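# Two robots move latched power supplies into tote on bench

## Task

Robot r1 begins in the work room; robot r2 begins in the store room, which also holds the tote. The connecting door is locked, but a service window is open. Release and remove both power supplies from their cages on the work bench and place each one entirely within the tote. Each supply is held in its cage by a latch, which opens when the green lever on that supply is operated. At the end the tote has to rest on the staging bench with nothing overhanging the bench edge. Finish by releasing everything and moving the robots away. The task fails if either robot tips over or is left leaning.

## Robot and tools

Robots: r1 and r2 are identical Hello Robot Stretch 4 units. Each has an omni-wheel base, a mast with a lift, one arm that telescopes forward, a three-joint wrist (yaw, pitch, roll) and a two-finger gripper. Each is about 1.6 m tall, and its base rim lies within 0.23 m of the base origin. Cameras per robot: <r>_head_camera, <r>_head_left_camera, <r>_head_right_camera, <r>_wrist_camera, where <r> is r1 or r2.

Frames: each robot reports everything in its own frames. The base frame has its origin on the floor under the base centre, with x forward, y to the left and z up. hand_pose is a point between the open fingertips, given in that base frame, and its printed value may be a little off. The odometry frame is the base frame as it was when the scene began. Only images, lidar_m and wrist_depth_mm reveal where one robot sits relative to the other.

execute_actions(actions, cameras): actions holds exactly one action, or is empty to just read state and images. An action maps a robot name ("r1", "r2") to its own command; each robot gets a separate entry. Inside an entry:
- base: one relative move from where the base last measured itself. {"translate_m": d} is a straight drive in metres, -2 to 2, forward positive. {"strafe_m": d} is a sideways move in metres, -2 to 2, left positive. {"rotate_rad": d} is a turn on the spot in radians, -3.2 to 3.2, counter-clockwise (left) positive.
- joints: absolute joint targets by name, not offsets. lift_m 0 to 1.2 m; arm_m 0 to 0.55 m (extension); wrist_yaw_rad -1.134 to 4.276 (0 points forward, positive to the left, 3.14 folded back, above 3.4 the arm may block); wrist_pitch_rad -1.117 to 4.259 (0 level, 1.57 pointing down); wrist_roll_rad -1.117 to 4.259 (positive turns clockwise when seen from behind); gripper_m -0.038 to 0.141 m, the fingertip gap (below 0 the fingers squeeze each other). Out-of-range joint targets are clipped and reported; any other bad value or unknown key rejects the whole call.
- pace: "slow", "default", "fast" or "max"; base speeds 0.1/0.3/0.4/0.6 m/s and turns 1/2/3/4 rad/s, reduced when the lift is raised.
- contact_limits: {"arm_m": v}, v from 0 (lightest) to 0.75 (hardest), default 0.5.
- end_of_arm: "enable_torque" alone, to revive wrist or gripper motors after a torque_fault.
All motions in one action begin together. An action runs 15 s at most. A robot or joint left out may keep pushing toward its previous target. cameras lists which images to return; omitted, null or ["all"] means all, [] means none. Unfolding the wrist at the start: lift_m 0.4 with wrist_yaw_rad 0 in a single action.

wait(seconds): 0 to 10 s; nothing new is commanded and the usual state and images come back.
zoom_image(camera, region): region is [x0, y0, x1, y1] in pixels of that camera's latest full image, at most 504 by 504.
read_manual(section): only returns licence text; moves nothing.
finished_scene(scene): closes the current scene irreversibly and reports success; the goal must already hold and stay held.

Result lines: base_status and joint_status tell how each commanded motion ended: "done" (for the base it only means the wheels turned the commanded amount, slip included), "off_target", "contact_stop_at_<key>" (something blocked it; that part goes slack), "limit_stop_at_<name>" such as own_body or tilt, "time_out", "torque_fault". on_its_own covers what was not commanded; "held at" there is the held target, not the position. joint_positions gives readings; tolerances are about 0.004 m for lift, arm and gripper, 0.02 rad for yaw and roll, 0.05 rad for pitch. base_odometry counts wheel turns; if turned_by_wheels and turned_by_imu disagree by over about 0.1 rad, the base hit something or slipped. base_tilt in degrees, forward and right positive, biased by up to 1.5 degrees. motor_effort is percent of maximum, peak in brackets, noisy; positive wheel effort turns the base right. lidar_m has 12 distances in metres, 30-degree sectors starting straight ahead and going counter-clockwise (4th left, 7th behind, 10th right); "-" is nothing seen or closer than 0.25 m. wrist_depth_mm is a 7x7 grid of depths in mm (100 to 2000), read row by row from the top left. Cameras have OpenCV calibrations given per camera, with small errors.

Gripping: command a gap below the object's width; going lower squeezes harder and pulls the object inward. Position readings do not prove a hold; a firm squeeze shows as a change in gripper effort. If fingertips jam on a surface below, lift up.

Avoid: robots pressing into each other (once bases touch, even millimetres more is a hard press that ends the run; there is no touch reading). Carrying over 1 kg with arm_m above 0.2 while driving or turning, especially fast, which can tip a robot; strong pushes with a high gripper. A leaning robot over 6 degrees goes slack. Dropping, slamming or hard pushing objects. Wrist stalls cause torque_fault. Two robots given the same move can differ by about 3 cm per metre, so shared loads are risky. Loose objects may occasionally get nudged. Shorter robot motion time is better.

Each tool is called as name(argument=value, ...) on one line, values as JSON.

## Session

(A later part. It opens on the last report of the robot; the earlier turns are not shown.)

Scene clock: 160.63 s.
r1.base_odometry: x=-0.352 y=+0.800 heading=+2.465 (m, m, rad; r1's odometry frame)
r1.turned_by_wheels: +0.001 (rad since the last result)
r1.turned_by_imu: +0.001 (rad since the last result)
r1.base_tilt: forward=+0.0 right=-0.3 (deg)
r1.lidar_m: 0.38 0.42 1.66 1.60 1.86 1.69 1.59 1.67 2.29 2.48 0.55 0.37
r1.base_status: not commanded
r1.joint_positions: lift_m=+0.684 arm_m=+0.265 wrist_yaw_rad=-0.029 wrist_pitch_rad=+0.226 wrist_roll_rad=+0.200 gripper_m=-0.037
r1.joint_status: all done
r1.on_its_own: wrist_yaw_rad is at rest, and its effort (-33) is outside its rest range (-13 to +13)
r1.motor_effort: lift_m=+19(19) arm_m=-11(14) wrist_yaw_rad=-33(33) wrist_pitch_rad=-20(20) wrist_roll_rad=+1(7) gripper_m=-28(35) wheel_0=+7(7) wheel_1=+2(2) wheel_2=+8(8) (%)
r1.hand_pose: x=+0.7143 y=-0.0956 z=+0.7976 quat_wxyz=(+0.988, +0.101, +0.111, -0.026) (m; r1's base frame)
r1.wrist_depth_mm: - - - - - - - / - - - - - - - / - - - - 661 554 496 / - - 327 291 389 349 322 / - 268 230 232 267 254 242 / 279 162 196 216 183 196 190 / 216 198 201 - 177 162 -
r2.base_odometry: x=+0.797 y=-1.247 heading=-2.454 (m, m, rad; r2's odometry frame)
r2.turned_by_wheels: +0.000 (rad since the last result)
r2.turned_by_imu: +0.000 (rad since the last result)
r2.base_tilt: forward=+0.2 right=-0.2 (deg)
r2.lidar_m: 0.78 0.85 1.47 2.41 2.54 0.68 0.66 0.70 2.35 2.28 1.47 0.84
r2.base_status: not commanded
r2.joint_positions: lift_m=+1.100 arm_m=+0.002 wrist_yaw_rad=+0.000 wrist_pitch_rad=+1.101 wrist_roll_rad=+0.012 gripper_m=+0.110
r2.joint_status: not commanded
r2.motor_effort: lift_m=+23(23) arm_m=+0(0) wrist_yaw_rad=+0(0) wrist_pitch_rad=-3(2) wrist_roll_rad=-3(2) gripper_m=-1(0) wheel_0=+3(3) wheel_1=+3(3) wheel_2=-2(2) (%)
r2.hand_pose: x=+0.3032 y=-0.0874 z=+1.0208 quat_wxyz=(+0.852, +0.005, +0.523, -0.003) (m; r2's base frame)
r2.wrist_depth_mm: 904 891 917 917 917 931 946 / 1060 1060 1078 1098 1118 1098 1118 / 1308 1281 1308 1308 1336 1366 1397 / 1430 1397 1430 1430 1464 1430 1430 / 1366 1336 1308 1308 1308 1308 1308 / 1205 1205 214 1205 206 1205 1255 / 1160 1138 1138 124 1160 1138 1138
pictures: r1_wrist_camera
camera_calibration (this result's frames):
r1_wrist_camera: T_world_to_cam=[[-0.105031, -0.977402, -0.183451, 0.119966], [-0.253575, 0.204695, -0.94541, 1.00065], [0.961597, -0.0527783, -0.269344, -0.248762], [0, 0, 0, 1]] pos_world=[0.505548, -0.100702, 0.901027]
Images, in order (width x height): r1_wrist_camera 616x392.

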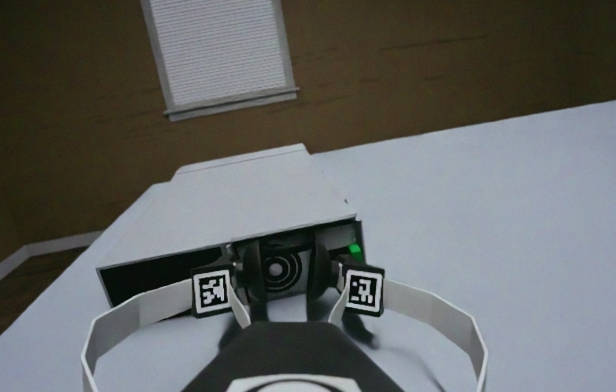

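zoom_image(camera="r1_wrist_camera", region=[200, 170, 420, 320])

Region (200, 170, 420, 320) of r1_wrist_camera's 616x392 image, scaled by 2.291; it fills the top 344 rows of this view, and the rest is white.

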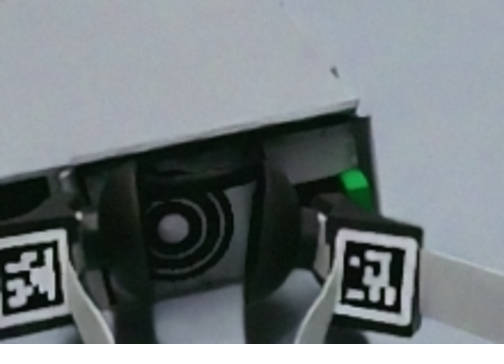

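execute_actions(actions=[{"r1":{"joints":{"arm_m":0.263,"wrist_yaw_rad":-0.03},"base":{"strafe_m":0.005},"pace":"slow"}}], cameras=[])

execute_actions(actions=[{"r1":{"joints":{"arm_m":0.2605},"pace":"slow"}}], cameras=["r1_wrist_camera"])

Scene clock: 161.57 s.
r1.base_odometry: x=-0.355 y=+0.796 heading=+2.466 (m, m, rad; r1's odometry frame)
r1.turned_by_wheels: +0.000 (rad since the last result)
r1.turned_by_imu: +0.000 (rad since the last result)
r1.base_tilt: forward=+0.0 right=-0.4 (deg)
r1.lidar_m: 0.37 0.40 1.67 1.61 1.88 1.69 1.58 1.63 2.29 2.46 0.55 0.38
r1.base_status: done
r1.joint_positions: lift_m=+0.684 arm_m=+0.265 wrist_yaw_rad=-0.025 wrist_pitch_rad=+0.226 wrist_roll_rad=+0.200 gripper_m=-0.037
r1.joint_status: all done
r1.on_its_own: wrist_yaw_rad is at rest, and its effort (-17) is outside its rest range (-13 to +13)
r1.motor_effort: lift_m=+19(19) arm_m=-10(10) wrist_yaw_rad=-17(30) wrist_pitch_rad=-17(18) wrist_roll_rad=-2(0) gripper_m=-29(30) wheel_0=+0(6) wheel_1=+0(3) wheel_2=+6(7) (%)
r1.hand_pose: x=+0.7146 y=-0.0944 z=+0.7977 quat_wxyz=(+0.988, +0.101, +0.111, -0.024) (m; r1's base frame)
r1.wrist_depth_mm: - - - - - - - / - - - - - - - / - - - - 668 559 500 / - - 329 294 392 349 324 / - 274 232 230 264 255 243 / 282 229 182 218 182 196 190 / 216 200 202 - 177 161 -
r2.base_odometry: x=+0.797 y=-1.247 heading=-2.454 (m, m, rad; r2's odometry frame)
r2.turned_by_wheels: +0.000 (rad since the last result)
r2.turned_by_imu: +0.000 (rad since the last result)
r2.base_tilt: forward=+0.1 right=-0.2 (deg)
r2.lidar_m: 0.78 0.83 1.50 2.45 2.57 0.67 0.66 0.70 2.38 2.28 1.48 0.83
r2.base_status: not commanded
r2.joint_positions: lift_m=+1.100 arm_m=+0.002 wrist_yaw_rad=+0.000 wrist_pitch_rad=+1.101 wrist_roll_rad=+0.012 gripper_m=+0.110
r2.joint_status: not commanded
r2.motor_effort: lift_m=+23(23) arm_m=+0(1) wrist_yaw_rad=+0(0) wrist_pitch_rad=-2(2) wrist_roll_rad=+1(3) gripper_m=-1(1) wheel_0=+3(3) wheel_1=+3(3) wheel_2=-2(2) (%)
r2.hand_pose: x=+0.3032 y=-0.0874 z=+1.0208 quat_wxyz=(+0.852, +0.005, +0.523, -0.003) (m; r2's base frame)
r2.wrist_depth_mm: 891 904 904 904 931 946 946 / 1060 1060 1078 1098 1098 1118 1138 / 1281 1281 1308 1336 1336 1366 1366 / 1430 1397 1397 1430 1397 1430 1430 / 1308 1308 1308 1308 1308 1336 1336 / 1229 1205 215 1229 205 1205 1205 / 1160 1118 1138 124 1138 1138 1160
pictures: none
No camera images: the call's "cameras" was empty. Leave "cameras" out to get every camera's image.

Scene clock: 162.20 s.
r1.base_odometry: x=-0.355 y=+0.796 heading=+2.466 (m, m, rad; r1's odometry frame)
r1.turned_by_wheels: +0.000 (rad since the last result)
r1.turned_by_imu: +0.000 (rad since the last result)
r1.base_tilt: forward=+0.0 right=-0.4 (deg)
r1.lidar_m: 0.34 0.42 1.68 1.63 1.86 1.68 1.60 1.65 2.27 2.47 0.57 0.41
r1.base_status: not commanded
r1.joint_positions: lift_m=+0.684 arm_m=+0.262 wrist_yaw_rad=-0.027 wrist_pitch_rad=+0.230 wrist_roll_rad=+0.200 gripper_m=-0.037
r1.joint_status: all done
r1.on_its_own: wrist_pitch_rad is at rest, and its effort (-30) is outside its rest range (-23 to +23)
r1.motor_effort: lift_m=+20(20) arm_m=-8(11) wrist_yaw_rad=-9(24) wrist_pitch_rad=-30(33) wrist_roll_rad=-1(0) gripper_m=-20(28) wheel_0=+3(6) wheel_1=+1(2) wheel_2=+2(6) (%)
r1.hand_pose: x=+0.7112 y=-0.0950 z=+0.7964 quat_wxyz=(+0.988, +0.101, +0.113, -0.025) (m; r1's base frame)
r1.wrist_depth_mm: - - - - - - - / - - - - - - - / - - - - 634 530 484 / - - 317 278 379 342 317 / - 270 236 220 262 248 239 / 271 241 180 198 175 195 187 / 212 193 198 - 173 158 -
r2.base_odometry: x=+0.797 y=-1.247 heading=-2.454 (m, m, rad; r2's odometry frame)
r2.turned_by_wheels: +0.000 (rad since the last result)
r2.turned_by_imu: +0.000 (rad since the last result)
r2.base_tilt: forward=+0.2 right=-0.2 (deg)
r2.lidar_m: 0.79 0.82 1.48 2.43 2.55 0.71 0.66 0.72 2.38 2.27 1.46 0.80
r2.base_status: not commanded
r2.joint_positions: lift_m=+1.100 arm_m=+0.002 wrist_yaw_rad=+0.000 wrist_pitch_rad=+1.101 wrist_roll_rad=+0.012 gripper_m=+0.110
r2.joint_status: not commanded
r2.motor_effort: lift_m=+23(23) arm_m=-1(0) wrist_yaw_rad=+0(0) wrist_pitch_rad=-2(2) wrist_roll_rad=-3(3) gripper_m=-1(1) wheel_0=+3(3) wheel_1=+3(3) wheel_2=-2(2) (%)
r2.hand_pose: x=+0.3032 y=-0.0874 z=+1.0208 quat_wxyz=(+0.852, +0.005, +0.523, -0.003) (m; r2's base frame)
r2.wrist_depth_mm: 891 904 904 917 931 946 946 / 1060 1060 1078 1078 1078 1098 1138 / 1308 1281 1308 1308 1366 1366 1366 / 1430 1397 1397 1397 1464 1430 1430 / 1308 1308 1308 1308 1308 1308 1336 / 1229 1205 214 1205 205 1229 1229 / 1138 1138 1138 123 1118 1138 1138
pictures: r1_wrist_camera
camera_calibration (this result's frames):
r1_wrist_camera: T_world_to_cam=[[-0.10378, -0.977586, -0.183181, 0.118846], [-0.257676, 0.204314, -0.944383, 1.00065], [0.960642, -0.0508061, -0.273104, -0.242139], [0, 0, 0, 1]] pos_world=[0.502787, -0.100567, 0.900639]
Images, in order (width x height): r1_wrist_camera 616x392.

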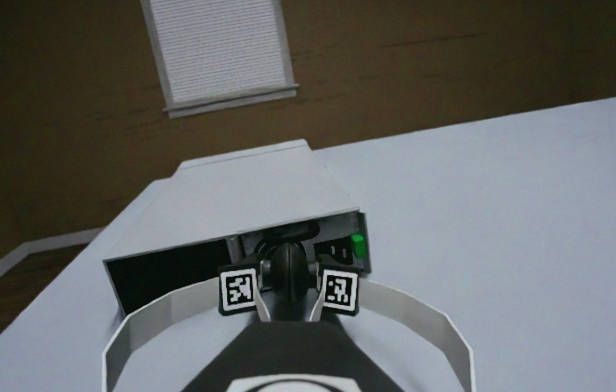

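zoom_image(camera="r1_wrist_camera", region=[210, 180, 390, 320])

Region (210, 180, 390, 320) of r1_wrist_camera's 616x392 image, scaled by 2.800.

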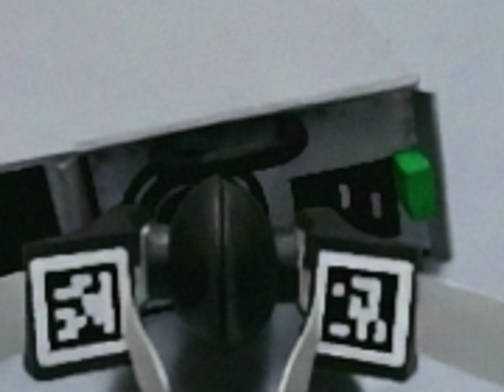

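execute_actions(actions=[{"r1":{"joints":{"arm_m":0.225}}}], cameras=["r1_wrist_camera"])

execute_actions(actions=[{"r1":{"joints":{"lift_m":0.9,"gripper_m":0.02,"wrist_roll_rad":1.57}}}], cameras=[])

execute_actions(actions=[{"r1":{"joints":{"arm_m":0.32,"wrist_pitch_rad":0.85}}}], cameras=["r1_wrist_camera","r1_head_camera"])

Scene clock: 164.63 s.
r1.base_odometry: x=-0.355 y=+0.796 heading=+2.466 (m, m, rad; r1's odometry frame)
r1.turned_by_wheels: +0.000 (rad since the last result)
r1.turned_by_imu: +0.000 (rad since the last result)
r1.base_tilt: forward=-0.1 right=-0.3 (deg)
r1.lidar_m: 0.35 0.43 1.67 1.62 1.84 1.69 1.56 1.65 2.28 2.49 0.57 0.41
r1.base_status: not commanded
r1.joint_positions: lift_m=+0.684 arm_m=+0.227 wrist_yaw_rad=-0.030 wrist_pitch_rad=+0.222 wrist_roll_rad=+0.200 gripper_m=-0.037
r1.joint_status: all done
r1.motor_effort: lift_m=+21(21) arm_m=-9(8) wrist_yaw_rad=-2(11) wrist_pitch_rad=-8(30) wrist_roll_rad=-1(1) gripper_m=-19(18) wheel_0=+2(3) wheel_1=+0(1) wheel_2=+2(2) (%)
r1.hand_pose: x=+0.6761 y=-0.0958 z=+0.7985 quat_wxyz=(+0.989, +0.101, +0.109, -0.026) (m; r1's base frame)
r1.wrist_depth_mm: - - - - - - - / - - - - - - - / - - - - 683 585 517 / - - 343 304 402 362 332 / - 329 272 257 282 260 247 / 290 257 180 200 176 203 193 / 219 202 206 - 179 163 -
r2.base_odometry: x=+0.797 y=-1.247 heading=-2.454 (m, m, rad; r2's odometry frame)
r2.turned_by_wheels: +0.000 (rad since the last result)
r2.turned_by_imu: +0.001 (rad since the last result)
r2.base_tilt: forward=+0.1 right=-0.2 (deg)
r2.lidar_m: 0.80 0.83 1.48 2.43 2.56 0.69 0.66 0.72 2.40 2.27 1.48 0.84
r2.base_status: not commanded
r2.joint_positions: lift_m=+1.100 arm_m=+0.002 wrist_yaw_rad=+0.000 wrist_pitch_rad=+1.101 wrist_roll_rad=+0.012 gripper_m=+0.110
r2.joint_status: not commanded
r2.motor_effort: lift_m=+23(23) arm_m=+0(0) wrist_yaw_rad=+0(0) wrist_pitch_rad=-2(2) wrist_roll_rad=-3(0) gripper_m=-1(1) wheel_0=+3(3) wheel_1=+3(3) wheel_2=-2(3) (%)
r2.hand_pose: x=+0.3032 y=-0.0874 z=+1.0208 quat_wxyz=(+0.852, +0.005, +0.523, -0.003) (m; r2's base frame)
r2.wrist_depth_mm: 891 904 904 917 931 931 946 / 1042 1060 1060 1098 1078 1118 1118 / 1281 1308 1308 1336 1366 1366 1397 / 1430 1430 1430 1430 1430 1397 1430 / 1308 1308 1308 1336 1308 1308 1308 / 1255 1205 214 1205 206 1229 1205 / 1160 1118 1118 124 1160 1118 1118
pictures: r1_wrist_camera
camera_calibration (this result's frames):
r1_wrist_camera: T_world_to_cam=[[-0.105275, -0.977316, -0.183765, 0.116282], [-0.249881, 0.204861, -0.946357, 0.990161], [0.962536, -0.0537078, -0.26578, -0.215303], [0, 0, 0, 1]] pos_world=[0.466901, -0.100765, 0.901191]
Images, in order (width x height): r1_wrist_camera 616x392.

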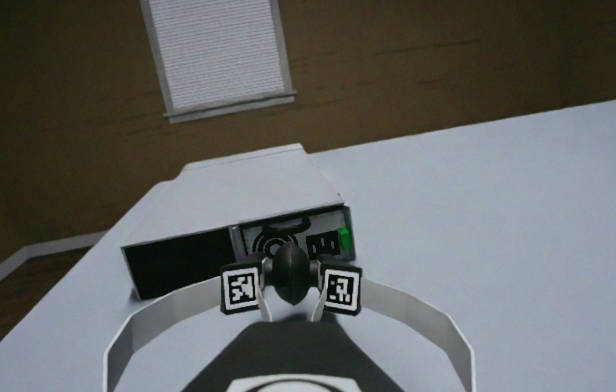

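Scene clock: 166.60 s.
r1.base_odometry: x=-0.355 y=+0.796 heading=+2.466 (m, m, rad; r1's odometry frame)
r1.turned_by_wheels: +0.000 (rad since the last result)
r1.turned_by_imu: +0.000 (rad since the last result)
r1.base_tilt: forward=-0.1 right=-0.3 (deg)
r1.lidar_m: 0.36 2.65 1.68 1.65 1.86 1.68 1.57 1.65 2.25 2.49 0.54 0.43
r1.base_status: not commanded
r1.joint_positions: lift_m=+0.900 arm_m=+0.227 wrist_yaw_rad=-0.030 wrist_pitch_rad=+0.222 wrist_roll_rad=+1.570 gripper_m=+0.020
r1.joint_status: all done
r1.motor_effort: lift_m=+22(24) arm_m=-9(9) wrist_yaw_rad=-2(2) wrist_pitch_rad=-9(8) wrist_roll_rad=-1(6) gripper_m=-5(18) wheel_0=+2(2) wheel_1=+0(0) wheel_2=+2(2) (%)
r1.hand_pose: x=+0.6761 y=-0.0958 z=+1.0143 quat_wxyz=(+0.702, +0.703, +0.068, -0.089) (m; r1's base frame)
r1.wrist_depth_mm: - - - - 580 402 317 / - - - - 585 402 319 / - - - - 585 402 319 / - - - - 521 368 317 / - - - - 496 338 320 / - - 187 212 187 359 315 / - - - - 564 347 314
r2.base_odometry: x=+0.797 y=-1.247 heading=-2.454 (m, m, rad; r2's odometry frame)
r2.turned_by_wheels: +0.000 (rad since the last result)
r2.turned_by_imu: +0.000 (rad since the last result)
r2.base_tilt: forward=+0.1 right=-0.2 (deg)
r2.lidar_m: 0.78 0.83 1.49 2.44 2.55 0.70 0.66 0.71 2.39 2.26 1.48 0.85
r2.base_status: not commanded
r2.joint_positions: lift_m=+1.100 arm_m=+0.002 wrist_yaw_rad=+0.000 wrist_pitch_rad=+1.101 wrist_roll_rad=+0.012 gripper_m=+0.110
r2.joint_status: not commanded
r2.motor_effort: lift_m=+22(23) arm_m=-1(1) wrist_yaw_rad=+0(0) wrist_pitch_rad=-2(2) wrist_roll_rad=+0(3) gripper_m=-1(2) wheel_0=+3(3) wheel_1=+3(3) wheel_2=-2(2) (%)
r2.hand_pose: x=+0.3032 y=-0.0874 z=+1.0208 quat_wxyz=(+0.852, +0.005, +0.523, -0.003) (m; r2's base frame)
r2.wrist_depth_mm: 891 904 904 931 931 931 946 / 1060 1060 1078 1078 1098 1118 1138 / 1281 1308 1308 1336 1336 1366 1366 / 1430 1430 1397 1397 1430 1430 1430 / 1281 1308 1308 1281 1281 1308 1308 / 1205 1205 213 1229 205 1229 1255 / 1118 1118 1138 124 1138 1118 1138
pictures: none
No camera images: the call's "cameras" was empty. Leave "cameras" out to get every camera's image.

Scene clock: 167.87 s.
r1.base_odometry: x=-0.355 y=+0.796 heading=+2.466 (m, m, rad; r1's odometry frame)
r1.turned_by_wheels: +0.000 (rad since the last result)
r1.turned_by_imu: +0.000 (rad since the last result)
r1.base_tilt: forward=-0.1 right=-0.3 (deg)
r1.lidar_m: 0.37 2.63 1.69 1.62 1.84 1.66 1.57 1.65 2.26 2.47 0.57 0.42
r1.base_status: not commanded
r1.joint_positions: lift_m=+0.900 arm_m=+0.318 wrist_yaw_rad=-0.030 wrist_pitch_rad=+0.851 wrist_roll_rad=+1.570 gripper_m=+0.020
r1.joint_status: all done
r1.motor_effort: lift_m=+23(23) arm_m=+9(13) wrist_yaw_rad=-2(2) wrist_pitch_rad=-4(4) wrist_roll_rad=+0(1) gripper_m=-4(4) wheel_0=+2(1) wheel_1=+0(0) wheel_2=+2(2) (%)
r1.hand_pose: x=+0.6768 y=-0.0931 z=+0.8611 quat_wxyz=(+0.640, +0.648, +0.282, -0.301) (m; r1's base frame)
r1.wrist_depth_mm: - 517 402 330 279 241 219 / - 525 407 330 281 241 220 / - 530 407 334 283 243 222 / - 488 364 317 283 245 221 / - 439 340 291 286 246 223 / - 442 188 213 267 246 223 / - 504 430 - 281 241 223
r2.base_odometry: x=+0.797 y=-1.247 heading=-2.454 (m, m, rad; r2's odometry frame)
r2.turned_by_wheels: +0.000 (rad since the last result)
r2.turned_by_imu: +0.000 (rad since the last result)
r2.base_tilt: forward=+0.1 right=-0.2 (deg)
r2.lidar_m: 0.80 0.84 1.47 2.43 2.54 0.70 0.65 0.69 2.37 2.28 1.46 0.83
r2.base_status: not commanded
r2.joint_positions: lift_m=+1.100 arm_m=+0.002 wrist_yaw_rad=+0.000 wrist_pitch_rad=+1.101 wrist_roll_rad=+0.012 gripper_m=+0.110
r2.joint_status: not commanded
r2.motor_effort: lift_m=+23(23) arm_m=+0(0) wrist_yaw_rad=+0(0) wrist_pitch_rad=-2(2) wrist_roll_rad=+1(2) gripper_m=-1(0) wheel_0=+3(3) wheel_1=+3(3) wheel_2=-2(2) (%)
r2.hand_pose: x=+0.3032 y=-0.0874 z=+1.0208 quat_wxyz=(+0.852, +0.005, +0.523, -0.003) (m; r2's base frame)
r2.wrist_depth_mm: 891 891 904 917 931 931 946 / 1078 1078 1060 1078 1098 1118 1138 / 1281 1281 1308 1308 1366 1366 1397 / 1430 1430 1430 1430 1430 1464 1430 / 1308 1308 1308 1308 1308 1308 1336 / 1205 1205 214 1255 206 1255 1229 / 1138 1118 1138 124 1138 1138 1138
pictures: r1_head_camera, r1_wrist_camera
camera_calibration (this result's frames):
r1_wrist_camera: T_world_to_cam=[[-0.773317, 0.0196069, -0.633717, 1.06292], [0.00136491, 0.999571, 0.0292608, 0.11281], [0.634018, 0.0217629, -0.773012, 0.466897], [0, 0, 0, 1]] pos_world=[0.525798, -0.143763, 1.03121]
Images, in order (width x height): r1_head_camera 420x560, r1_wrist_camera 616x392.

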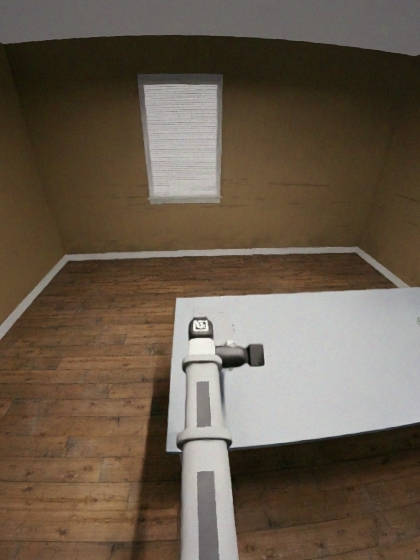

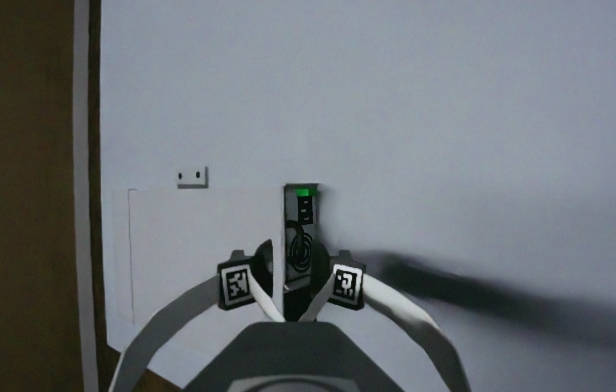

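zoom_image(camera="r1_wrist_camera", region=[220, 160, 380, 310])

Region (220, 160, 380, 310) of r1_wrist_camera's 616x392 image, scaled by 3.150; it fills the top 472 rows of this view, and the rest is white.

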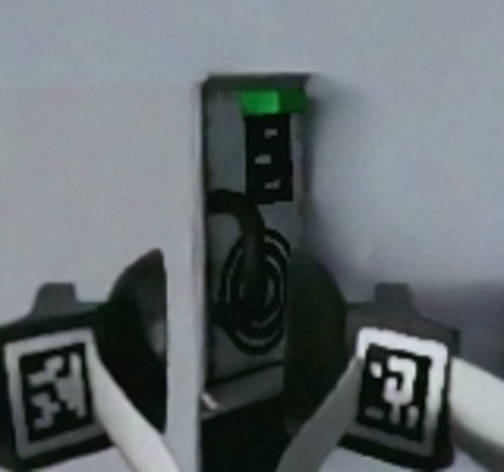

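execute_actions(actions=[{"r1":{"joints":{"arm_m":0.332,"lift_m":0.875,"gripper_m":0.012},"pace":"slow"}}], cameras=["r1_wrist_camera"])

zoom_image(camera="r1_wrist_camera", region=[220, 160, 380, 310])

Scene clock: 169.23 s.
r1.base_odometry: x=-0.355 y=+0.796 heading=+2.466 (m, m, rad; r1's odometry frame)
r1.turned_by_wheels: +0.000 (rad since the last result)
r1.turned_by_imu: +0.000 (rad since the last result)
r1.base_tilt: forward=+0.0 right=-0.3 (deg)
r1.lidar_m: 0.34 2.64 1.66 1.63 1.84 1.69 1.59 1.65 2.24 2.49 0.57 0.41
r1.base_status: not commanded
r1.joint_positions: lift_m=+0.875 arm_m=+0.330 wrist_yaw_rad=-0.030 wrist_pitch_rad=+0.851 wrist_roll_rad=+1.570 gripper_m=+0.012
r1.joint_status: all done
r1.motor_effort: lift_m=+17(20) arm_m=+9(9) wrist_yaw_rad=-1(3) wrist_pitch_rad=-4(4) wrist_roll_rad=+3(2) gripper_m=-6(3) wheel_0=+2(2) wheel_1=+0(0) wheel_2=+2(2) (%)
r1.hand_pose: x=+0.6888 y=-0.0931 z=+0.8365 quat_wxyz=(+0.640, +0.648, +0.282, -0.301) (m; r1's base frame)
r1.wrist_depth_mm: - 473 366 298 255 220 199 / - 473 364 300 255 220 200 / - 477 368 303 255 221 201 / - 415 320 290 257 223 202 / - 392 301 266 258 223 202 / - 397 188 195 242 224 204 / - 449 327 - 254 220 203
r2.base_odometry: x=+0.797 y=-1.247 heading=-2.454 (m, m, rad; r2's odometry frame)
r2.turned_by_wheels: +0.000 (rad since the last result)
r2.turned_by_imu: +0.000 (rad since the last result)
r2.base_tilt: forward=+0.1 right=-0.2 (deg)
r2.lidar_m: 0.76 0.82 1.47 2.44 2.53 0.71 0.66 0.71 2.37 2.29 1.50 0.84
r2.base_status: not commanded
r2.joint_positions: lift_m=+1.100 arm_m=+0.002 wrist_yaw_rad=+0.000 wrist_pitch_rad=+1.101 wrist_roll_rad=+0.012 gripper_m=+0.110
r2.joint_status: not commanded
r2.motor_effort: lift_m=+23(23) arm_m=+0(0) wrist_yaw_rad=+0(0) wrist_pitch_rad=-3(2) wrist_roll_rad=-2(2) gripper_m=-1(1) wheel_0=+3(3) wheel_1=+3(3) wheel_2=-2(2) (%)
r2.hand_pose: x=+0.3032 y=-0.0874 z=+1.0208 quat_wxyz=(+0.852, +0.005, +0.523, -0.003) (m; r2's base frame)
r2.wrist_depth_mm: 891 904 904 917 931 931 946 / 1060 1060 1060 1078 1098 1098 1118 / 1281 1308 1336 1336 1336 1336 1366 / 1430 1430 1430 1430 1430 1430 1464 / 1308 1308 1308 1336 1336 1308 1308 / 1229 1205 214 1229 206 1229 1229 / 1160 1118 1138 123 1160 1138 1160
pictures: r1_wrist_camera
camera_calibration (this result's frames):
r1_wrist_camera: T_world_to_cam=[[-0.773361, 0.0196104, -0.633662, 1.05662], [0.00136956, 0.999571, 0.0292629, 0.113506], [0.633964, 0.021763, -0.773056, 0.440422], [0, 0, 0, 1]] pos_world=[0.537782, -0.143763, 1.00669]
Images, in order (width x height): r1_wrist_camera 616x392.

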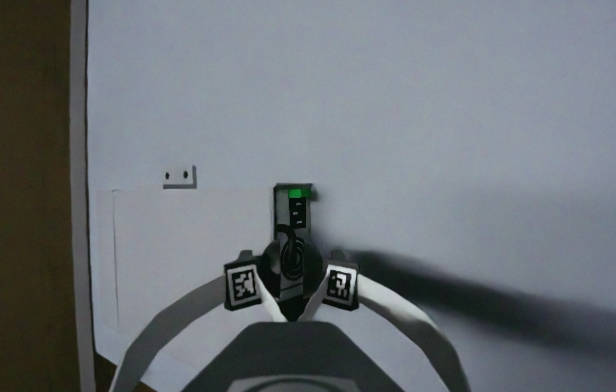

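Region (220, 160, 380, 310) of r1_wrist_camera's 616x392 image, scaled by 3.150; it fills the top 472 rows of this view, and the rest is white.

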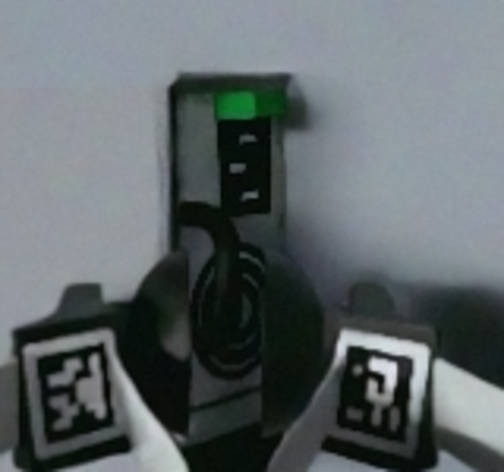

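execute_actions(actions=[{"r1":{"joints":{"arm_m":0.335,"lift_m":0.866},"base":{"strafe_m":-0.004},"pace":"slow"}}], cameras=["r1_wrist_camera"])

zoom_image(camera="r1_wrist_camera", region=[220, 160, 380, 310])

Scene clock: 170.13 s.
r1.base_odometry: x=-0.353 y=+0.799 heading=+2.466 (m, m, rad; r1's odometry frame)
r1.turned_by_wheels: +0.000 (rad since the last result)
r1.turned_by_imu: +0.000 (rad since the last result)
r1.base_tilt: forward=-0.1 right=-0.3 (deg)
r1.lidar_m: 0.36 0.43 1.67 1.60 1.83 1.67 1.60 1.66 2.24 2.47 0.57 0.41
r1.base_status: done
r1.joint_positions: lift_m=+0.866 arm_m=+0.333 wrist_yaw_rad=-0.030 wrist_pitch_rad=+0.851 wrist_roll_rad=+1.570 gripper_m=+0.012
r1.joint_status: all done
r1.motor_effort: lift_m=+17(17) arm_m=+9(9) wrist_yaw_rad=-3(2) wrist_pitch_rad=-5(3) wrist_roll_rad=-2(0) gripper_m=-5(4) wheel_0=+2(3) wheel_1=-1(2) wheel_2=+0(1) (%)
r1.hand_pose: x=+0.6918 y=-0.0931 z=+0.8275 quat_wxyz=(+0.640, +0.648, +0.282, -0.301) (m; r1's base frame)
r1.wrist_depth_mm: - 452 351 289 244 211 191 / - 459 353 290 247 211 192 / - 459 355 291 246 213 193 / - 404 309 282 249 214 195 / - 375 287 262 247 215 195 / - 375 188 195 234 215 196 / - 430 312 - 245 211 195
r2.base_odometry: x=+0.797 y=-1.247 heading=-2.454 (m, m, rad; r2's odometry frame)
r2.turned_by_wheels: +0.000 (rad since the last result)
r2.turned_by_imu: +0.000 (rad since the last result)
r2.base_tilt: forward=+0.1 right=-0.2 (deg)
r2.lidar_m: 0.78 0.84 1.49 2.44 2.50 0.69 0.64 0.71 2.37 2.27 1.48 0.85
r2.base_status: not commanded
r2.joint_positions: lift_m=+1.100 arm_m=+0.002 wrist_yaw_rad=+0.000 wrist_pitch_rad=+1.101 wrist_roll_rad=+0.012 gripper_m=+0.110
r2.joint_status: not commanded
r2.motor_effort: lift_m=+23(23) arm_m=+0(0) wrist_yaw_rad=+0(0) wrist_pitch_rad=-3(3) wrist_roll_rad=-2(2) gripper_m=-1(0) wheel_0=+3(3) wheel_1=+3(3) wheel_2=-2(2) (%)
r2.hand_pose: x=+0.3032 y=-0.0874 z=+1.0208 quat_wxyz=(+0.852, +0.005, +0.523, -0.003) (m; r2's base frame)
r2.wrist_depth_mm: 891 904 904 917 931 931 960 / 1060 1060 1078 1098 1098 1118 1138 / 1255 1308 1336 1308 1336 1366 1397 / 1430 1464 1397 1430 1430 1430 1464 / 1308 1308 1336 1336 1336 1308 1336 / 1205 1182 214 1229 205 1229 1229 / 1160 1118 1138 124 1160 1118 1138
pictures: r1_wrist_camera
camera_calibration (this result's frames):
r1_wrist_camera: T_world_to_cam=[[-0.773365, 0.0196101, -0.633657, 1.05322], [0.00136937, 0.999571, 0.0292629, 0.113766], [0.633959, 0.0217632, -0.77306, 0.431564], [0, 0, 0, 1]] pos_world=[0.540778, -0.143763, 0.997679]
Images, in order (width x height): r1_wrist_camera 616x392.

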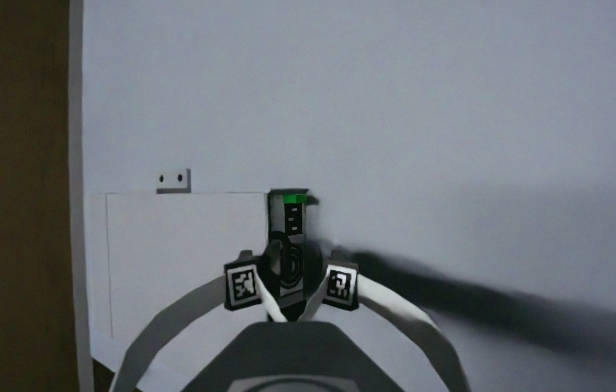

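Region (220, 160, 380, 310) of r1_wrist_camera's 616x392 image, scaled by 3.150; it fills the top 472 rows of this view, and the rest is white.

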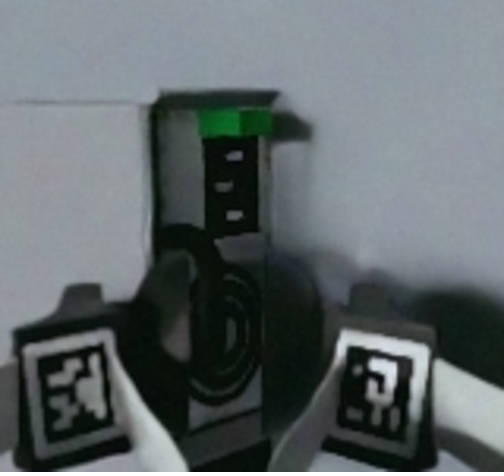

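Advance along axis.

execute_actions(actions=[{"r1":{"joints":{"arm_m":0.341,"lift_m":0.860},"pace":"slow"}}], cameras=["r1_wrist_camera"])

zoom_image(camera="r1_wrist_camera", region=[220, 160, 380, 310])

Scene clock: 171.03 s.
r1.base_odometry: x=-0.353 y=+0.799 heading=+2.466 (m, m, rad; r1's odometry frame)
r1.turned_by_wheels: +0.000 (rad since the last result)
r1.turned_by_imu: +0.000 (rad since the last result)
r1.base_tilt: forward=+0.0 right=-0.4 (deg)
r1.lidar_m: 0.36 0.43 1.68 1.59 1.89 1.67 1.58 1.67 2.27 2.47 0.58 0.42
r1.base_status: not commanded
r1.joint_positions: lift_m=+0.860 arm_m=+0.339 wrist_yaw_rad=-0.030 wrist_pitch_rad=+0.851 wrist_roll_rad=+1.570 gripper_m=+0.012
r1.joint_status: all done
r1.motor_effort: lift_m=+17(16) arm_m=+9(12) wrist_yaw_rad=-2(2) wrist_pitch_rad=-4(3) wrist_roll_rad=+0(0) gripper_m=-5(5) wheel_0=+2(2) wheel_1=-2(2) wheel_2=+0(0) (%)
r1.hand_pose: x=+0.6978 y=-0.0931 z=+0.8215 quat_wxyz=(+0.640, +0.648, +0.282, -0.301) (m; r1's base frame)
r1.wrist_depth_mm: - 439 343 283 237 206 186 / - 445 343 283 239 206 187 / - 449 343 286 239 208 189 / - 392 297 273 241 209 189 / - 362 278 254 242 208 190 / - 366 188 194 227 209 189 / - 364 303 - 238 206 189
r2.base_odometry: x=+0.797 y=-1.247 heading=-2.454 (m, m, rad; r2's odometry frame)
r2.turned_by_wheels: +0.000 (rad since the last result)
r2.turned_by_imu: +0.000 (rad since the last result)
r2.base_tilt: forward=+0.2 right=-0.2 (deg)
r2.lidar_m: 0.79 0.83 1.48 2.41 2.53 0.67 0.65 0.70 2.36 2.27 1.49 0.84
r2.base_status: not commanded
r2.joint_positions: lift_m=+1.100 arm_m=+0.002 wrist_yaw_rad=+0.000 wrist_pitch_rad=+1.101 wrist_roll_rad=+0.012 gripper_m=+0.110
r2.joint_status: not commanded
r2.motor_effort: lift_m=+22(23) arm_m=+0(0) wrist_yaw_rad=+1(0) wrist_pitch_rad=-3(2) wrist_roll_rad=-3(2) gripper_m=+0(0) wheel_0=+3(3) wheel_1=+3(3) wheel_2=-1(2) (%)
r2.hand_pose: x=+0.3032 y=-0.0874 z=+1.0208 quat_wxyz=(+0.852, +0.005, +0.523, -0.003) (m; r2's base frame)
r2.wrist_depth_mm: 904 917 917 931 931 931 931 / 1060 1078 1060 1078 1098 1118 1118 / 1281 1308 1336 1336 1336 1366 1366 / 1430 1430 1430 1430 1397 1430 1430 / 1308 1336 1336 1336 1308 1336 1308 / 1205 1205 214 1205 205 1229 1255 / 1160 1118 1138 124 1118 1138 1138
pictures: r1_wrist_camera
camera_calibration (this result's frames):
r1_wrist_camera: T_world_to_cam=[[-0.773369, 0.0196106, -0.633653, 1.05406], [0.00136993, 0.999571, 0.0292633, 0.113932], [0.633955, 0.0217632, -0.773064, 0.423132], [0, 0, 0, 1]] pos_world=[0.546778, -0.143763, 0.991684]
Images, in order (width x height): r1_wrist_camera 616x392.

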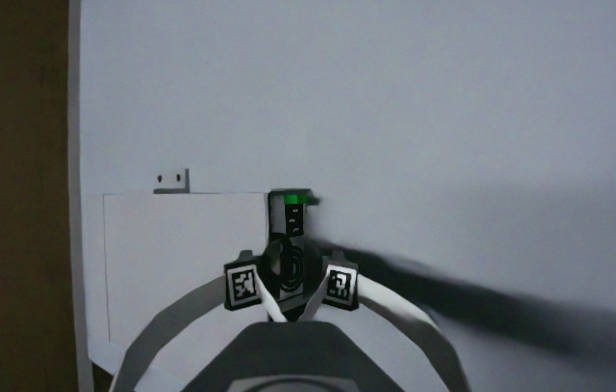

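Region (220, 160, 380, 310) of r1_wrist_camera's 616x392 image, scaled by 3.150; it fills the top 472 rows of this view, and the rest is white.

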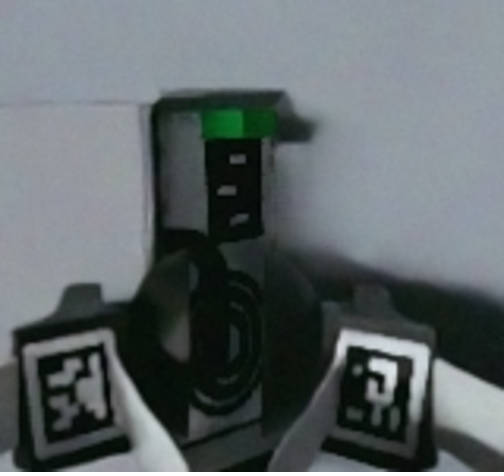

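execute_actions(actions=[{"r1":{"joints":{"arm_m":0.345,"lift_m":0.8545},"pace":"slow"}}], cameras=["r1_wrist_camera"])

zoom_image(camera="r1_wrist_camera", region=[220, 160, 380, 310])

Scene clock: 171.77 s.
r1.base_odometry: x=-0.353 y=+0.799 heading=+2.466 (m, m, rad; r1's odometry frame)
r1.turned_by_wheels: +0.000 (rad since the last result)
r1.turned_by_imu: +0.000 (rad since the last result)
r1.base_tilt: forward=+0.0 right=-0.4 (deg)
r1.lidar_m: 0.37 0.41 1.68 1.61 1.86 1.68 1.58 1.64 2.22 2.47 0.55 0.40
r1.base_status: not commanded
r1.joint_positions: lift_m=+0.855 arm_m=+0.343 wrist_yaw_rad=-0.030 wrist_pitch_rad=+0.851 wrist_roll_rad=+1.570 gripper_m=+0.012
r1.joint_status: all done
r1.motor_effort: lift_m=+17(17) arm_m=+9(10) wrist_yaw_rad=-2(2) wrist_pitch_rad=-4(4) wrist_roll_rad=-1(1) gripper_m=-5(4) wheel_0=+2(2) wheel_1=-1(2) wheel_2=+0(0) (%)
r1.hand_pose: x=+0.7018 y=-0.0931 z=+0.8160 quat_wxyz=(+0.640, +0.648, +0.282, -0.301) (m; r1's base frame)
r1.wrist_depth_mm: - 433 334 273 233 201 181 / - 433 334 274 233 202 182 / - 436 338 276 234 202 184 / - 377 287 266 236 203 185 / - 349 270 246 236 204 185 / - 355 187 194 222 204 185 / - 322 294 - 233 200 187
r2.base_odometry: x=+0.797 y=-1.247 heading=-2.454 (m, m, rad; r2's odometry frame)
r2.turned_by_wheels: +0.000 (rad since the last result)
r2.turned_by_imu: +0.000 (rad since the last result)
r2.base_tilt: forward=+0.1 right=-0.3 (deg)
r2.lidar_m: 0.78 0.84 1.47 2.44 2.55 0.71 0.65 0.71 2.37 2.26 1.48 0.83
r2.base_status: not commanded
r2.joint_positions: lift_m=+1.100 arm_m=+0.002 wrist_yaw_rad=+0.000 wrist_pitch_rad=+1.101 wrist_roll_rad=+0.012 gripper_m=+0.110
r2.joint_status: not commanded
r2.motor_effort: lift_m=+23(23) arm_m=-1(1) wrist_yaw_rad=+0(0) wrist_pitch_rad=-2(3) wrist_roll_rad=+0(3) gripper_m=-1(1) wheel_0=+3(3) wheel_1=+3(3) wheel_2=-2(2) (%)
r2.hand_pose: x=+0.3032 y=-0.0874 z=+1.0208 quat_wxyz=(+0.852, +0.005, +0.523, -0.003) (m; r2's base frame)
r2.wrist_depth_mm: 891 891 917 917 917 931 946 / 1042 1078 1060 1078 1098 1138 1138 / 1308 1281 1308 1336 1336 1366 1397 / 1397 1430 1464 1397 1430 1430 1430 / 1308 1336 1308 1308 1336 1336 1308 / 1229 1205 214 1229 206 1229 1229 / 1138 1118 1138 124 1138 1138 1118
pictures: r1_wrist_camera
camera_calibration (this result's frames):
r1_wrist_camera: T_world_to_cam=[[-0.773371, 0.0196107, -0.63365, 1.05367], [0.00137012, 0.999571, 0.0292633, 0.114088], [0.633952, 0.0217632, -0.773066, 0.416337], [0, 0, 0, 1]] pos_world=[0.550781, -0.143763, 0.986174]
Images, in order (width x height): r1_wrist_camera 616x392.

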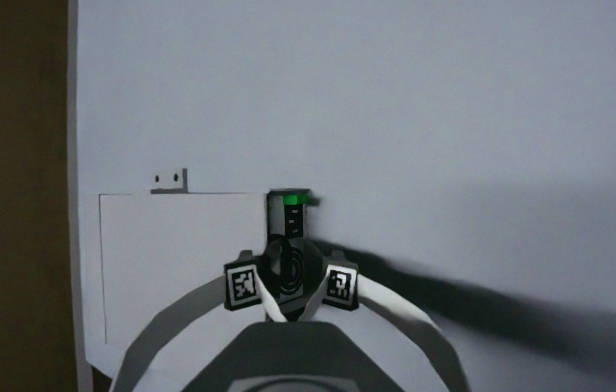

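Region (220, 160, 380, 310) of r1_wrist_camera's 616x392 image, scaled by 3.150; it fills the top 472 rows of this view, and the rest is white.

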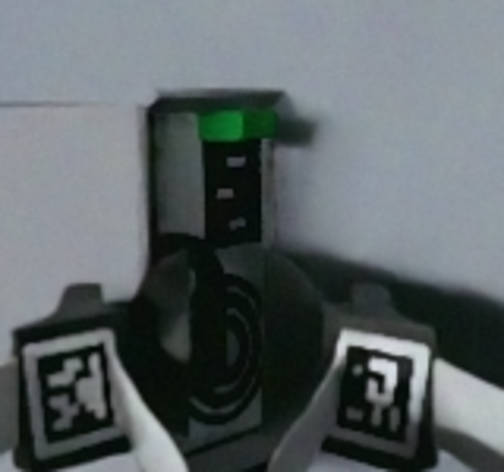

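execute_actions(actions=[{"r1":{"joints":{"arm_m":0.349,"lift_m":0.850},"pace":"slow"}}], cameras=["r1_wrist_camera"])

zoom_image(camera="r1_wrist_camera", region=[220, 160, 380, 310])

Scene clock: 172.57 s.
r1.base_odometry: x=-0.353 y=+0.799 heading=+2.466 (m, m, rad; r1's odometry frame)
r1.turned_by_wheels: +0.000 (rad since the last result)
r1.turned_by_imu: +0.000 (rad since the last result)
r1.base_tilt: forward=-0.1 right=-0.4 (deg)
r1.lidar_m: 0.37 0.43 1.69 1.64 1.88 1.65 1.58 1.67 2.27 2.46 0.56 0.40
r1.base_status: not commanded
r1.joint_positions: lift_m=+0.850 arm_m=+0.347 wrist_yaw_rad=-0.031 wrist_pitch_rad=+0.852 wrist_roll_rad=+1.570 gripper_m=+0.012
r1.joint_status: all done
r1.motor_effort: lift_m=+16(17) arm_m=+10(6) wrist_yaw_rad=+0(0) wrist_pitch_rad=-4(6) wrist_roll_rad=-1(2) gripper_m=-5(5) wheel_0=+2(2) wheel_1=-2(2) wheel_2=+0(0) (%)
r1.hand_pose: x=+0.7054 y=-0.0932 z=+0.8114 quat_wxyz=(+0.640, +0.648, +0.282, -0.302) (m; r1's base frame)
r1.wrist_depth_mm: - 424 329 268 229 197 179 / - 427 330 268 229 198 180 / - 427 329 273 230 199 180 / - 373 281 262 232 200 181 / - 343 266 241 232 200 182 / - 345 187 195 219 200 182 / - 317 289 - 229 197 182
r2.base_odometry: x=+0.797 y=-1.247 heading=-2.454 (m, m, rad; r2's odometry frame)
r2.turned_by_wheels: +0.000 (rad since the last result)
r2.turned_by_imu: +0.000 (rad since the last result)
r2.base_tilt: forward=+0.1 right=-0.2 (deg)
r2.lidar_m: 0.79 0.82 1.50 2.42 2.51 0.70 0.64 0.72 2.37 2.28 1.46 0.83
r2.base_status: not commanded
r2.joint_positions: lift_m=+1.100 arm_m=+0.002 wrist_yaw_rad=+0.000 wrist_pitch_rad=+1.101 wrist_roll_rad=+0.012 gripper_m=+0.110
r2.joint_status: not commanded
r2.motor_effort: lift_m=+23(22) arm_m=+0(0) wrist_yaw_rad=+0(0) wrist_pitch_rad=-3(2) wrist_roll_rad=-2(1) gripper_m=-2(0) wheel_0=+3(3) wheel_1=+3(3) wheel_2=-2(2) (%)
r2.hand_pose: x=+0.3032 y=-0.0874 z=+1.0208 quat_wxyz=(+0.852, +0.005, +0.523, -0.003) (m; r2's base frame)
r2.wrist_depth_mm: 891 917 904 917 931 931 960 / 1060 1060 1078 1078 1098 1098 1118 / 1281 1308 1308 1336 1366 1366 1397 / 1397 1430 1464 1430 1430 1430 1430 / 1308 1308 1308 1336 1308 1308 1308 / 1229 1205 214 1229 205 1229 1255 / 1138 1118 1160 124 1138 1138 1160
pictures: r1_wrist_camera
camera_calibration (this result's frames):
r1_wrist_camera: T_world_to_cam=[[-0.773861, 0.0202451, -0.633032, 1.05343], [0.00219355, 0.999569, 0.0292859, 0.113763], [0.633352, 0.0212746, -0.773571, 0.411317], [0, 0, 0, 1]] pos_world=[0.554452, -0.143791, 0.981708]
Images, in order (width x height): r1_wrist_camera 616x392.

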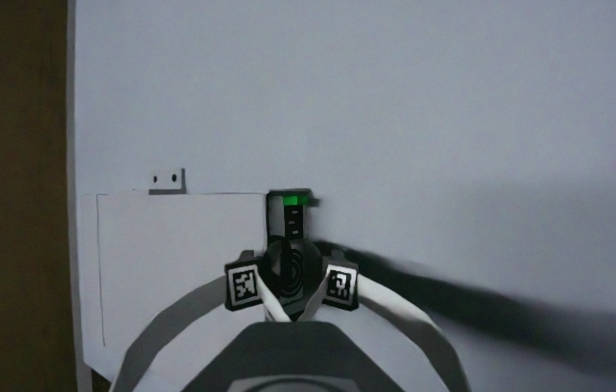

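Region (220, 160, 380, 310) of r1_wrist_camera's 616x392 image, scaled by 3.150; it fills the top 472 rows of this view, and the rest is white.

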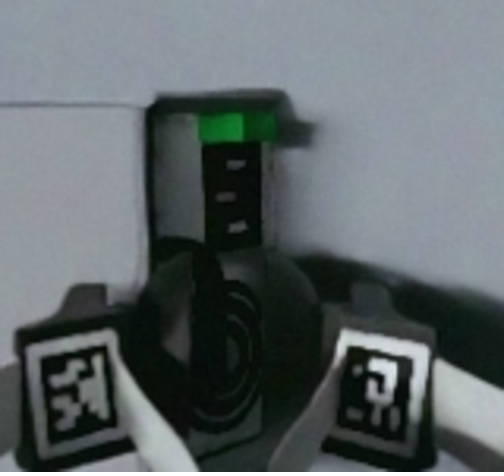

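execute_actions(actions=[{"r1":{"joints":{"arm_m":0.353,"lift_m":0.850,"gripper_m":-0.008},"pace":"slow"}}], cameras=[])

execute_actions(actions=[{"r1":{"joints":{"arm_m":0.357,"lift_m":0.8455,"gripper_m":-0.038},"pace":"slow"}}], cameras=["r1_wrist_camera"])

zoom_image(camera="r1_wrist_camera", region=[220, 160, 380, 310])

Scene clock: 173.93 s.
r1.base_odometry: x=-0.353 y=+0.799 heading=+2.466 (m, m, rad; r1's odometry frame)
r1.turned_by_wheels: +0.000 (rad since the last result)
r1.turned_by_imu: +0.000 (rad since the last result)
r1.base_tilt: forward=+0.0 right=-0.3 (deg)
r1.lidar_m: 0.37 0.42 1.65 1.60 1.88 1.69 1.60 1.67 2.24 2.46 0.58 0.39
r1.base_status: not commanded
r1.joint_positions: lift_m=+0.850 arm_m=+0.351 wrist_yaw_rad=-0.030 wrist_pitch_rad=+0.852 wrist_roll_rad=+1.570 gripper_m=-0.008
r1.joint_status: all done
r1.motor_effort: lift_m=+17(16) arm_m=+9(8) wrist_yaw_rad=-1(2) wrist_pitch_rad=-5(6) wrist_roll_rad=+0(2) gripper_m=-11(13) wheel_0=+2(2) wheel_1=-1(2) wheel_2=+0(0) (%)
r1.hand_pose: x=+0.7097 y=-0.0931 z=+0.8115 quat_wxyz=(+0.640, +0.648, +0.282, -0.302) (m; r1's base frame)
r1.wrist_depth_mm: - 424 327 267 227 196 179 / - 424 327 270 229 198 179 / - 427 329 271 230 200 180 / - 368 281 258 230 200 181 / - 342 265 219 232 200 181 / - 347 187 203 183 200 181 / - 320 286 - 229 193 181
r2.base_odometry: x=+0.797 y=-1.247 heading=-2.454 (m, m, rad; r2's odometry frame)
r2.turned_by_wheels: +0.000 (rad since the last result)
r2.turned_by_imu: +0.000 (rad since the last result)
r2.base_tilt: forward=+0.1 right=-0.2 (deg)
r2.lidar_m: 0.79 0.82 1.48 2.44 2.54 0.71 0.65 0.70 2.38 2.29 1.47 0.85
r2.base_status: not commanded
r2.joint_positions: lift_m=+1.100 arm_m=+0.002 wrist_yaw_rad=+0.000 wrist_pitch_rad=+1.101 wrist_roll_rad=+0.012 gripper_m=+0.110
r2.joint_status: not commanded
r2.motor_effort: lift_m=+23(23) arm_m=+0(0) wrist_yaw_rad=+0(0) wrist_pitch_rad=-3(2) wrist_roll_rad=-2(0) gripper_m=+0(2) wheel_0=+3(3) wheel_1=+3(3) wheel_2=-2(2) (%)
r2.hand_pose: x=+0.3032 y=-0.0874 z=+1.0208 quat_wxyz=(+0.852, +0.005, +0.523, -0.003) (m; r2's base frame)
r2.wrist_depth_mm: 891 904 917 917 931 946 931 / 1042 1078 1078 1078 1078 1118 1118 / 1308 1281 1308 1336 1366 1366 1397 / 1430 1397 1430 1430 1397 1464 1430 / 1336 1308 1308 1308 1308 1308 1336 / 1229 1229 214 1229 206 1229 1229 / 1138 1118 1138 124 1138 1138 1138
pictures: none
No camera images: the call's "cameras" was empty. Leave "cameras" out to get every camera's image.

Scene clock: 175.17 s.
r1.base_odometry: x=-0.353 y=+0.799 heading=+2.466 (m, m, rad; r1's odometry frame)
r1.turned_by_wheels: +0.000 (rad since the last result)
r1.turned_by_imu: +0.000 (rad since the last result)
r1.base_tilt: forward=-0.1 right=-0.4 (deg)
r1.lidar_m: 0.37 0.44 1.68 1.62 1.88 1.67 1.58 1.67 2.26 2.47 0.55 0.42
r1.base_status: not commanded
r1.joint_positions: lift_m=+0.846 arm_m=+0.355 wrist_yaw_rad=-0.030 wrist_pitch_rad=+0.852 wrist_roll_rad=+1.570 gripper_m=-0.037
r1.joint_status: all done
r1.motor_effort: lift_m=+17(17) arm_m=+8(11) wrist_yaw_rad=+1(6) wrist_pitch_rad=-7(8) wrist_roll_rad=+0(0) gripper_m=-22(22) wheel_0=+2(2) wheel_1=-1(1) wheel_2=+0(0) (%)
r1.hand_pose: x=+0.7136 y=-0.0931 z=+0.8068 quat_wxyz=(+0.640, +0.648, +0.283, -0.302) (m; r1's base frame)
r1.wrist_depth_mm: - 413 319 262 222 192 - / - 413 319 264 224 193 176 / - 413 322 264 224 193 176 / - 359 271 252 226 195 177 / - 330 255 211 226 195 177 / - 320 182 201 180 191 177 / - 312 277 - 223 188 -
r2.base_odometry: x=+0.797 y=-1.247 heading=-2.454 (m, m, rad; r2's odometry frame)
r2.turned_by_wheels: +0.000 (rad since the last result)
r2.turned_by_imu: +0.000 (rad since the last result)
r2.base_tilt: forward=+0.1 right=-0.2 (deg)
r2.lidar_m: 0.79 0.83 1.49 2.44 2.56 0.71 0.65 0.69 2.39 2.28 1.49 0.84
r2.base_status: not commanded
r2.joint_positions: lift_m=+1.100 arm_m=+0.002 wrist_yaw_rad=+0.000 wrist_pitch_rad=+1.101 wrist_roll_rad=+0.012 gripper_m=+0.110
r2.joint_status: not commanded
r2.motor_effort: lift_m=+23(23) arm_m=+0(0) wrist_yaw_rad=+0(0) wrist_pitch_rad=-3(2) wrist_roll_rad=-4(2) gripper_m=-1(1) wheel_0=+3(3) wheel_1=+3(3) wheel_2=-2(2) (%)
r2.hand_pose: x=+0.3032 y=-0.0874 z=+1.0208 quat_wxyz=(+0.852, +0.005, +0.523, -0.003) (m; r2's base frame)
r2.wrist_depth_mm: 891 904 917 904 931 931 946 / 1060 1060 1078 1078 1098 1118 1138 / 1281 1308 1308 1336 1366 1397 1366 / 1397 1430 1397 1430 1430 1430 1430 / 1308 1308 1308 1308 1336 1308 1336 / 1229 1205 213 1205 205 1229 1229 / 1138 1138 1160 124 1138 1138 1138
pictures: r1_wrist_camera
camera_calibration (this result's frames):
r1_wrist_camera: T_world_to_cam=[[-0.774116, 0.0198305, -0.632733, 1.05672], [0.00166002, 0.999569, 0.0292966, 0.114149], [0.633042, 0.0216286, -0.773815, 0.402949], [0, 0, 0, 1]] pos_world=[0.562747, -0.143771, 0.977083]
Images, in order (width x height): r1_wrist_camera 616x392.

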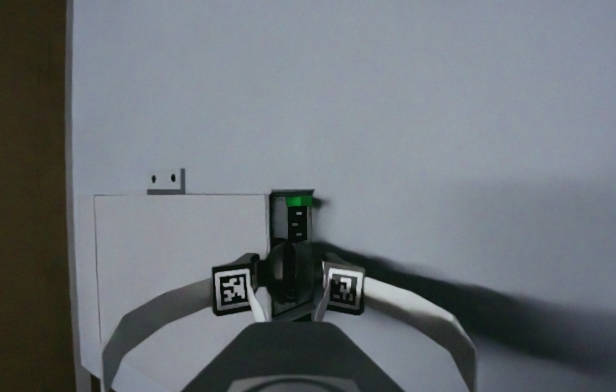

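Region (220, 160, 380, 310) of r1_wrist_camera's 616x392 image, scaled by 3.150; it fills the top 472 rows of this view, and the rest is white.

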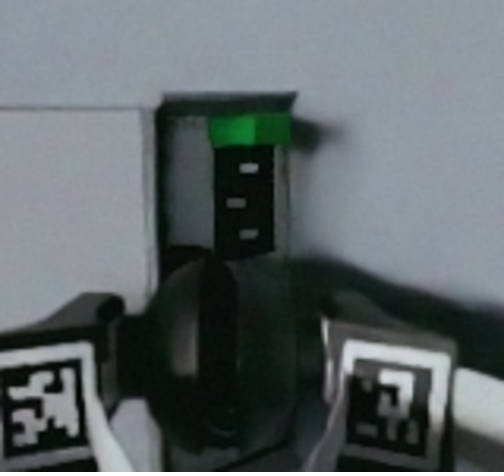

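Bar well held near pad centre. Pull.

execute_actions(actions=[{"r1":{"joints":{"arm_m":0.347},"pace":"slow"}}], cameras=[])

execute_actions(actions=[{"r1":{"joints":{"arm_m":0.341},"pace":"slow"}}], cameras=["r1_wrist_camera"])

Scene clock: 176.20 s.
r1.base_odometry: x=-0.353 y=+0.799 heading=+2.466 (m, m, rad; r1's odometry frame)
r1.turned_by_wheels: +0.000 (rad since the last result)
r1.turned_by_imu: +0.000 (rad since the last result)
r1.base_tilt: forward=+0.1 right=-0.3 (deg)
r1.lidar_m: 0.37 0.42 1.66 1.64 1.83 1.69 1.59 1.63 2.23 2.47 0.56 0.40
r1.base_status: not commanded
r1.joint_positions: lift_m=+0.846 arm_m=+0.349 wrist_yaw_rad=-0.027 wrist_pitch_rad=+0.846 wrist_roll_rad=+1.570 gripper_m=-0.037
r1.joint_status: all done
r1.motor_effort: lift_m=+19(19) arm_m=-12(14) wrist_yaw_rad=-13(11) wrist_pitch_rad=+9(11) wrist_roll_rad=+0(0) gripper_m=-25(23) wheel_0=+1(2) wheel_1=-1(1) wheel_2=+3(3) (%)
r1.hand_pose: x=+0.7089 y=-0.0925 z=+0.8078 quat_wxyz=(+0.641, +0.648, +0.282, -0.299) (m; r1's base frame)
r1.wrist_depth_mm: - 418 324 265 224 192 - / - 421 325 264 224 194 176 / - 421 329 266 225 194 176 / - 364 274 256 227 195 177 / - 338 257 231 225 195 177 / - 314 182 202 173 196 178 / - 319 282 - 224 189 178
r2.base_odometry: x=+0.797 y=-1.247 heading=-2.454 (m, m, rad; r2's odometry frame)
r2.turned_by_wheels: +0.000 (rad since the last result)
r2.turned_by_imu: +0.000 (rad since the last result)
r2.base_tilt: forward=+0.1 right=-0.2 (deg)
r2.lidar_m: 0.78 0.83 1.47 2.42 2.56 0.71 0.66 0.72 2.37 2.27 1.48 0.84
r2.base_status: not commanded
r2.joint_positions: lift_m=+1.100 arm_m=+0.002 wrist_yaw_rad=+0.000 wrist_pitch_rad=+1.101 wrist_roll_rad=+0.012 gripper_m=+0.110
r2.joint_status: not commanded
r2.motor_effort: lift_m=+23(23) arm_m=-1(1) wrist_yaw_rad=+0(0) wrist_pitch_rad=-2(2) wrist_roll_rad=-2(2) gripper_m=-2(1) wheel_0=+3(3) wheel_1=+3(3) wheel_2=-2(2) (%)
r2.hand_pose: x=+0.3032 y=-0.0874 z=+1.0208 quat_wxyz=(+0.852, +0.005, +0.523, -0.003) (m; r2's base frame)
r2.wrist_depth_mm: 891 904 904 904 917 946 946 / 1060 1078 1060 1078 1098 1098 1118 / 1281 1281 1336 1308 1366 1366 1366 / 1397 1430 1430 1430 1430 1430 1430 / 1308 1336 1308 1308 1308 1308 1336 / 1205 1182 214 1229 206 1255 1229 / 1138 1138 1138 124 1138 1138 1160
pictures: none
No camera images: the call's "cameras" was empty. Leave "cameras" out to get every camera's image.

Scene clock: 176.97 s.
r1.base_odometry: x=-0.353 y=+0.799 heading=+2.466 (m, m, rad; r1's odometry frame)
r1.turned_by_wheels: +0.000 (rad since the last result)
r1.turned_by_imu: +0.000 (rad since the last result)
r1.base_tilt: forward=+0.0 right=-0.3 (deg)
r1.lidar_m: 0.36 0.43 1.67 1.60 1.86 1.66 1.60 1.66 2.27 2.47 0.56 0.40
r1.base_status: not commanded
r1.joint_positions: lift_m=+0.846 arm_m=+0.344 wrist_yaw_rad=-0.023 wrist_pitch_rad=+0.841 wrist_roll_rad=+1.570 gripper_m=-0.037
r1.joint_status: all done
r1.on_its_own: wrist_yaw_rad is at rest, and its effort (-22) is outside its rest range (-13 to +13)
r1.motor_effort: lift_m=+20(20) arm_m=-15(15) wrist_yaw_rad=-22(21) wrist_pitch_rad=+23(25) wrist_roll_rad=+1(2) gripper_m=-26(27) wheel_0=+0(1) wheel_1=-1(1) wheel_2=+6(6) (%)
r1.hand_pose: x=+0.7047 y=-0.0919 z=+0.8087 quat_wxyz=(+0.642, +0.648, +0.281, -0.296) (m; r1's base frame)
r1.wrist_depth_mm: - 424 325 265 225 191 - / - 427 327 266 224 193 176 / - 430 329 268 226 195 177 / - 368 276 257 228 195 177 / - 340 260 239 228 196 178 / - 315 181 201 178 196 179 / - 319 283 - 224 189 178
r2.base_odometry: x=+0.797 y=-1.247 heading=-2.454 (m, m, rad; r2's odometry frame)
r2.turned_by_wheels: +0.000 (rad since the last result)
r2.turned_by_imu: +0.000 (rad since the last result)
r2.base_tilt: forward=+0.1 right=-0.2 (deg)
r2.lidar_m: 0.80 0.84 1.48 2.45 2.51 0.72 0.64 0.73 2.38 2.29 1.50 0.84
r2.base_status: not commanded
r2.joint_positions: lift_m=+1.100 arm_m=+0.002 wrist_yaw_rad=+0.000 wrist_pitch_rad=+1.101 wrist_roll_rad=+0.012 gripper_m=+0.110
r2.joint_status: not commanded
r2.motor_effort: lift_m=+23(23) arm_m=+0(1) wrist_yaw_rad=+0(0) wrist_pitch_rad=-2(3) wrist_roll_rad=-1(2) gripper_m=+0(1) wheel_0=+3(3) wheel_1=+3(3) wheel_2=-2(2) (%)
r2.hand_pose: x=+0.3032 y=-0.0874 z=+1.0208 quat_wxyz=(+0.852, +0.005, +0.523, -0.003) (m; r2's base frame)
r2.wrist_depth_mm: 878 904 917 917 931 946 931 / 1060 1060 1060 1078 1078 1098 1118 / 1255 1308 1308 1336 1336 1366 1336 / 1430 1430 1430 1430 1430 1430 1430 / 1308 1308 1308 1308 1308 1336 1336 / 1205 1229 214 1205 206 1229 1229 / 1138 1118 1160 124 1138 1138 1160
pictures: r1_wrist_camera
camera_calibration (this result's frames):
r1_wrist_camera: T_world_to_cam=[[-0.767228, 0.0144748, -0.641212, 1.05253], [-0.00536395, 0.999566, 0.0289824, 0.11811], [0.641353, 0.0256755, -0.766817, 0.398882], [0, 0, 0, 1]] pos_world=[0.552343, -0.143536, 0.977344]
Images, in order (width x height): r1_wrist_camera 616x392.

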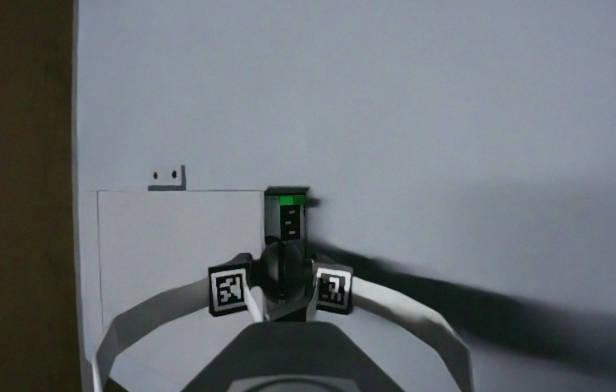

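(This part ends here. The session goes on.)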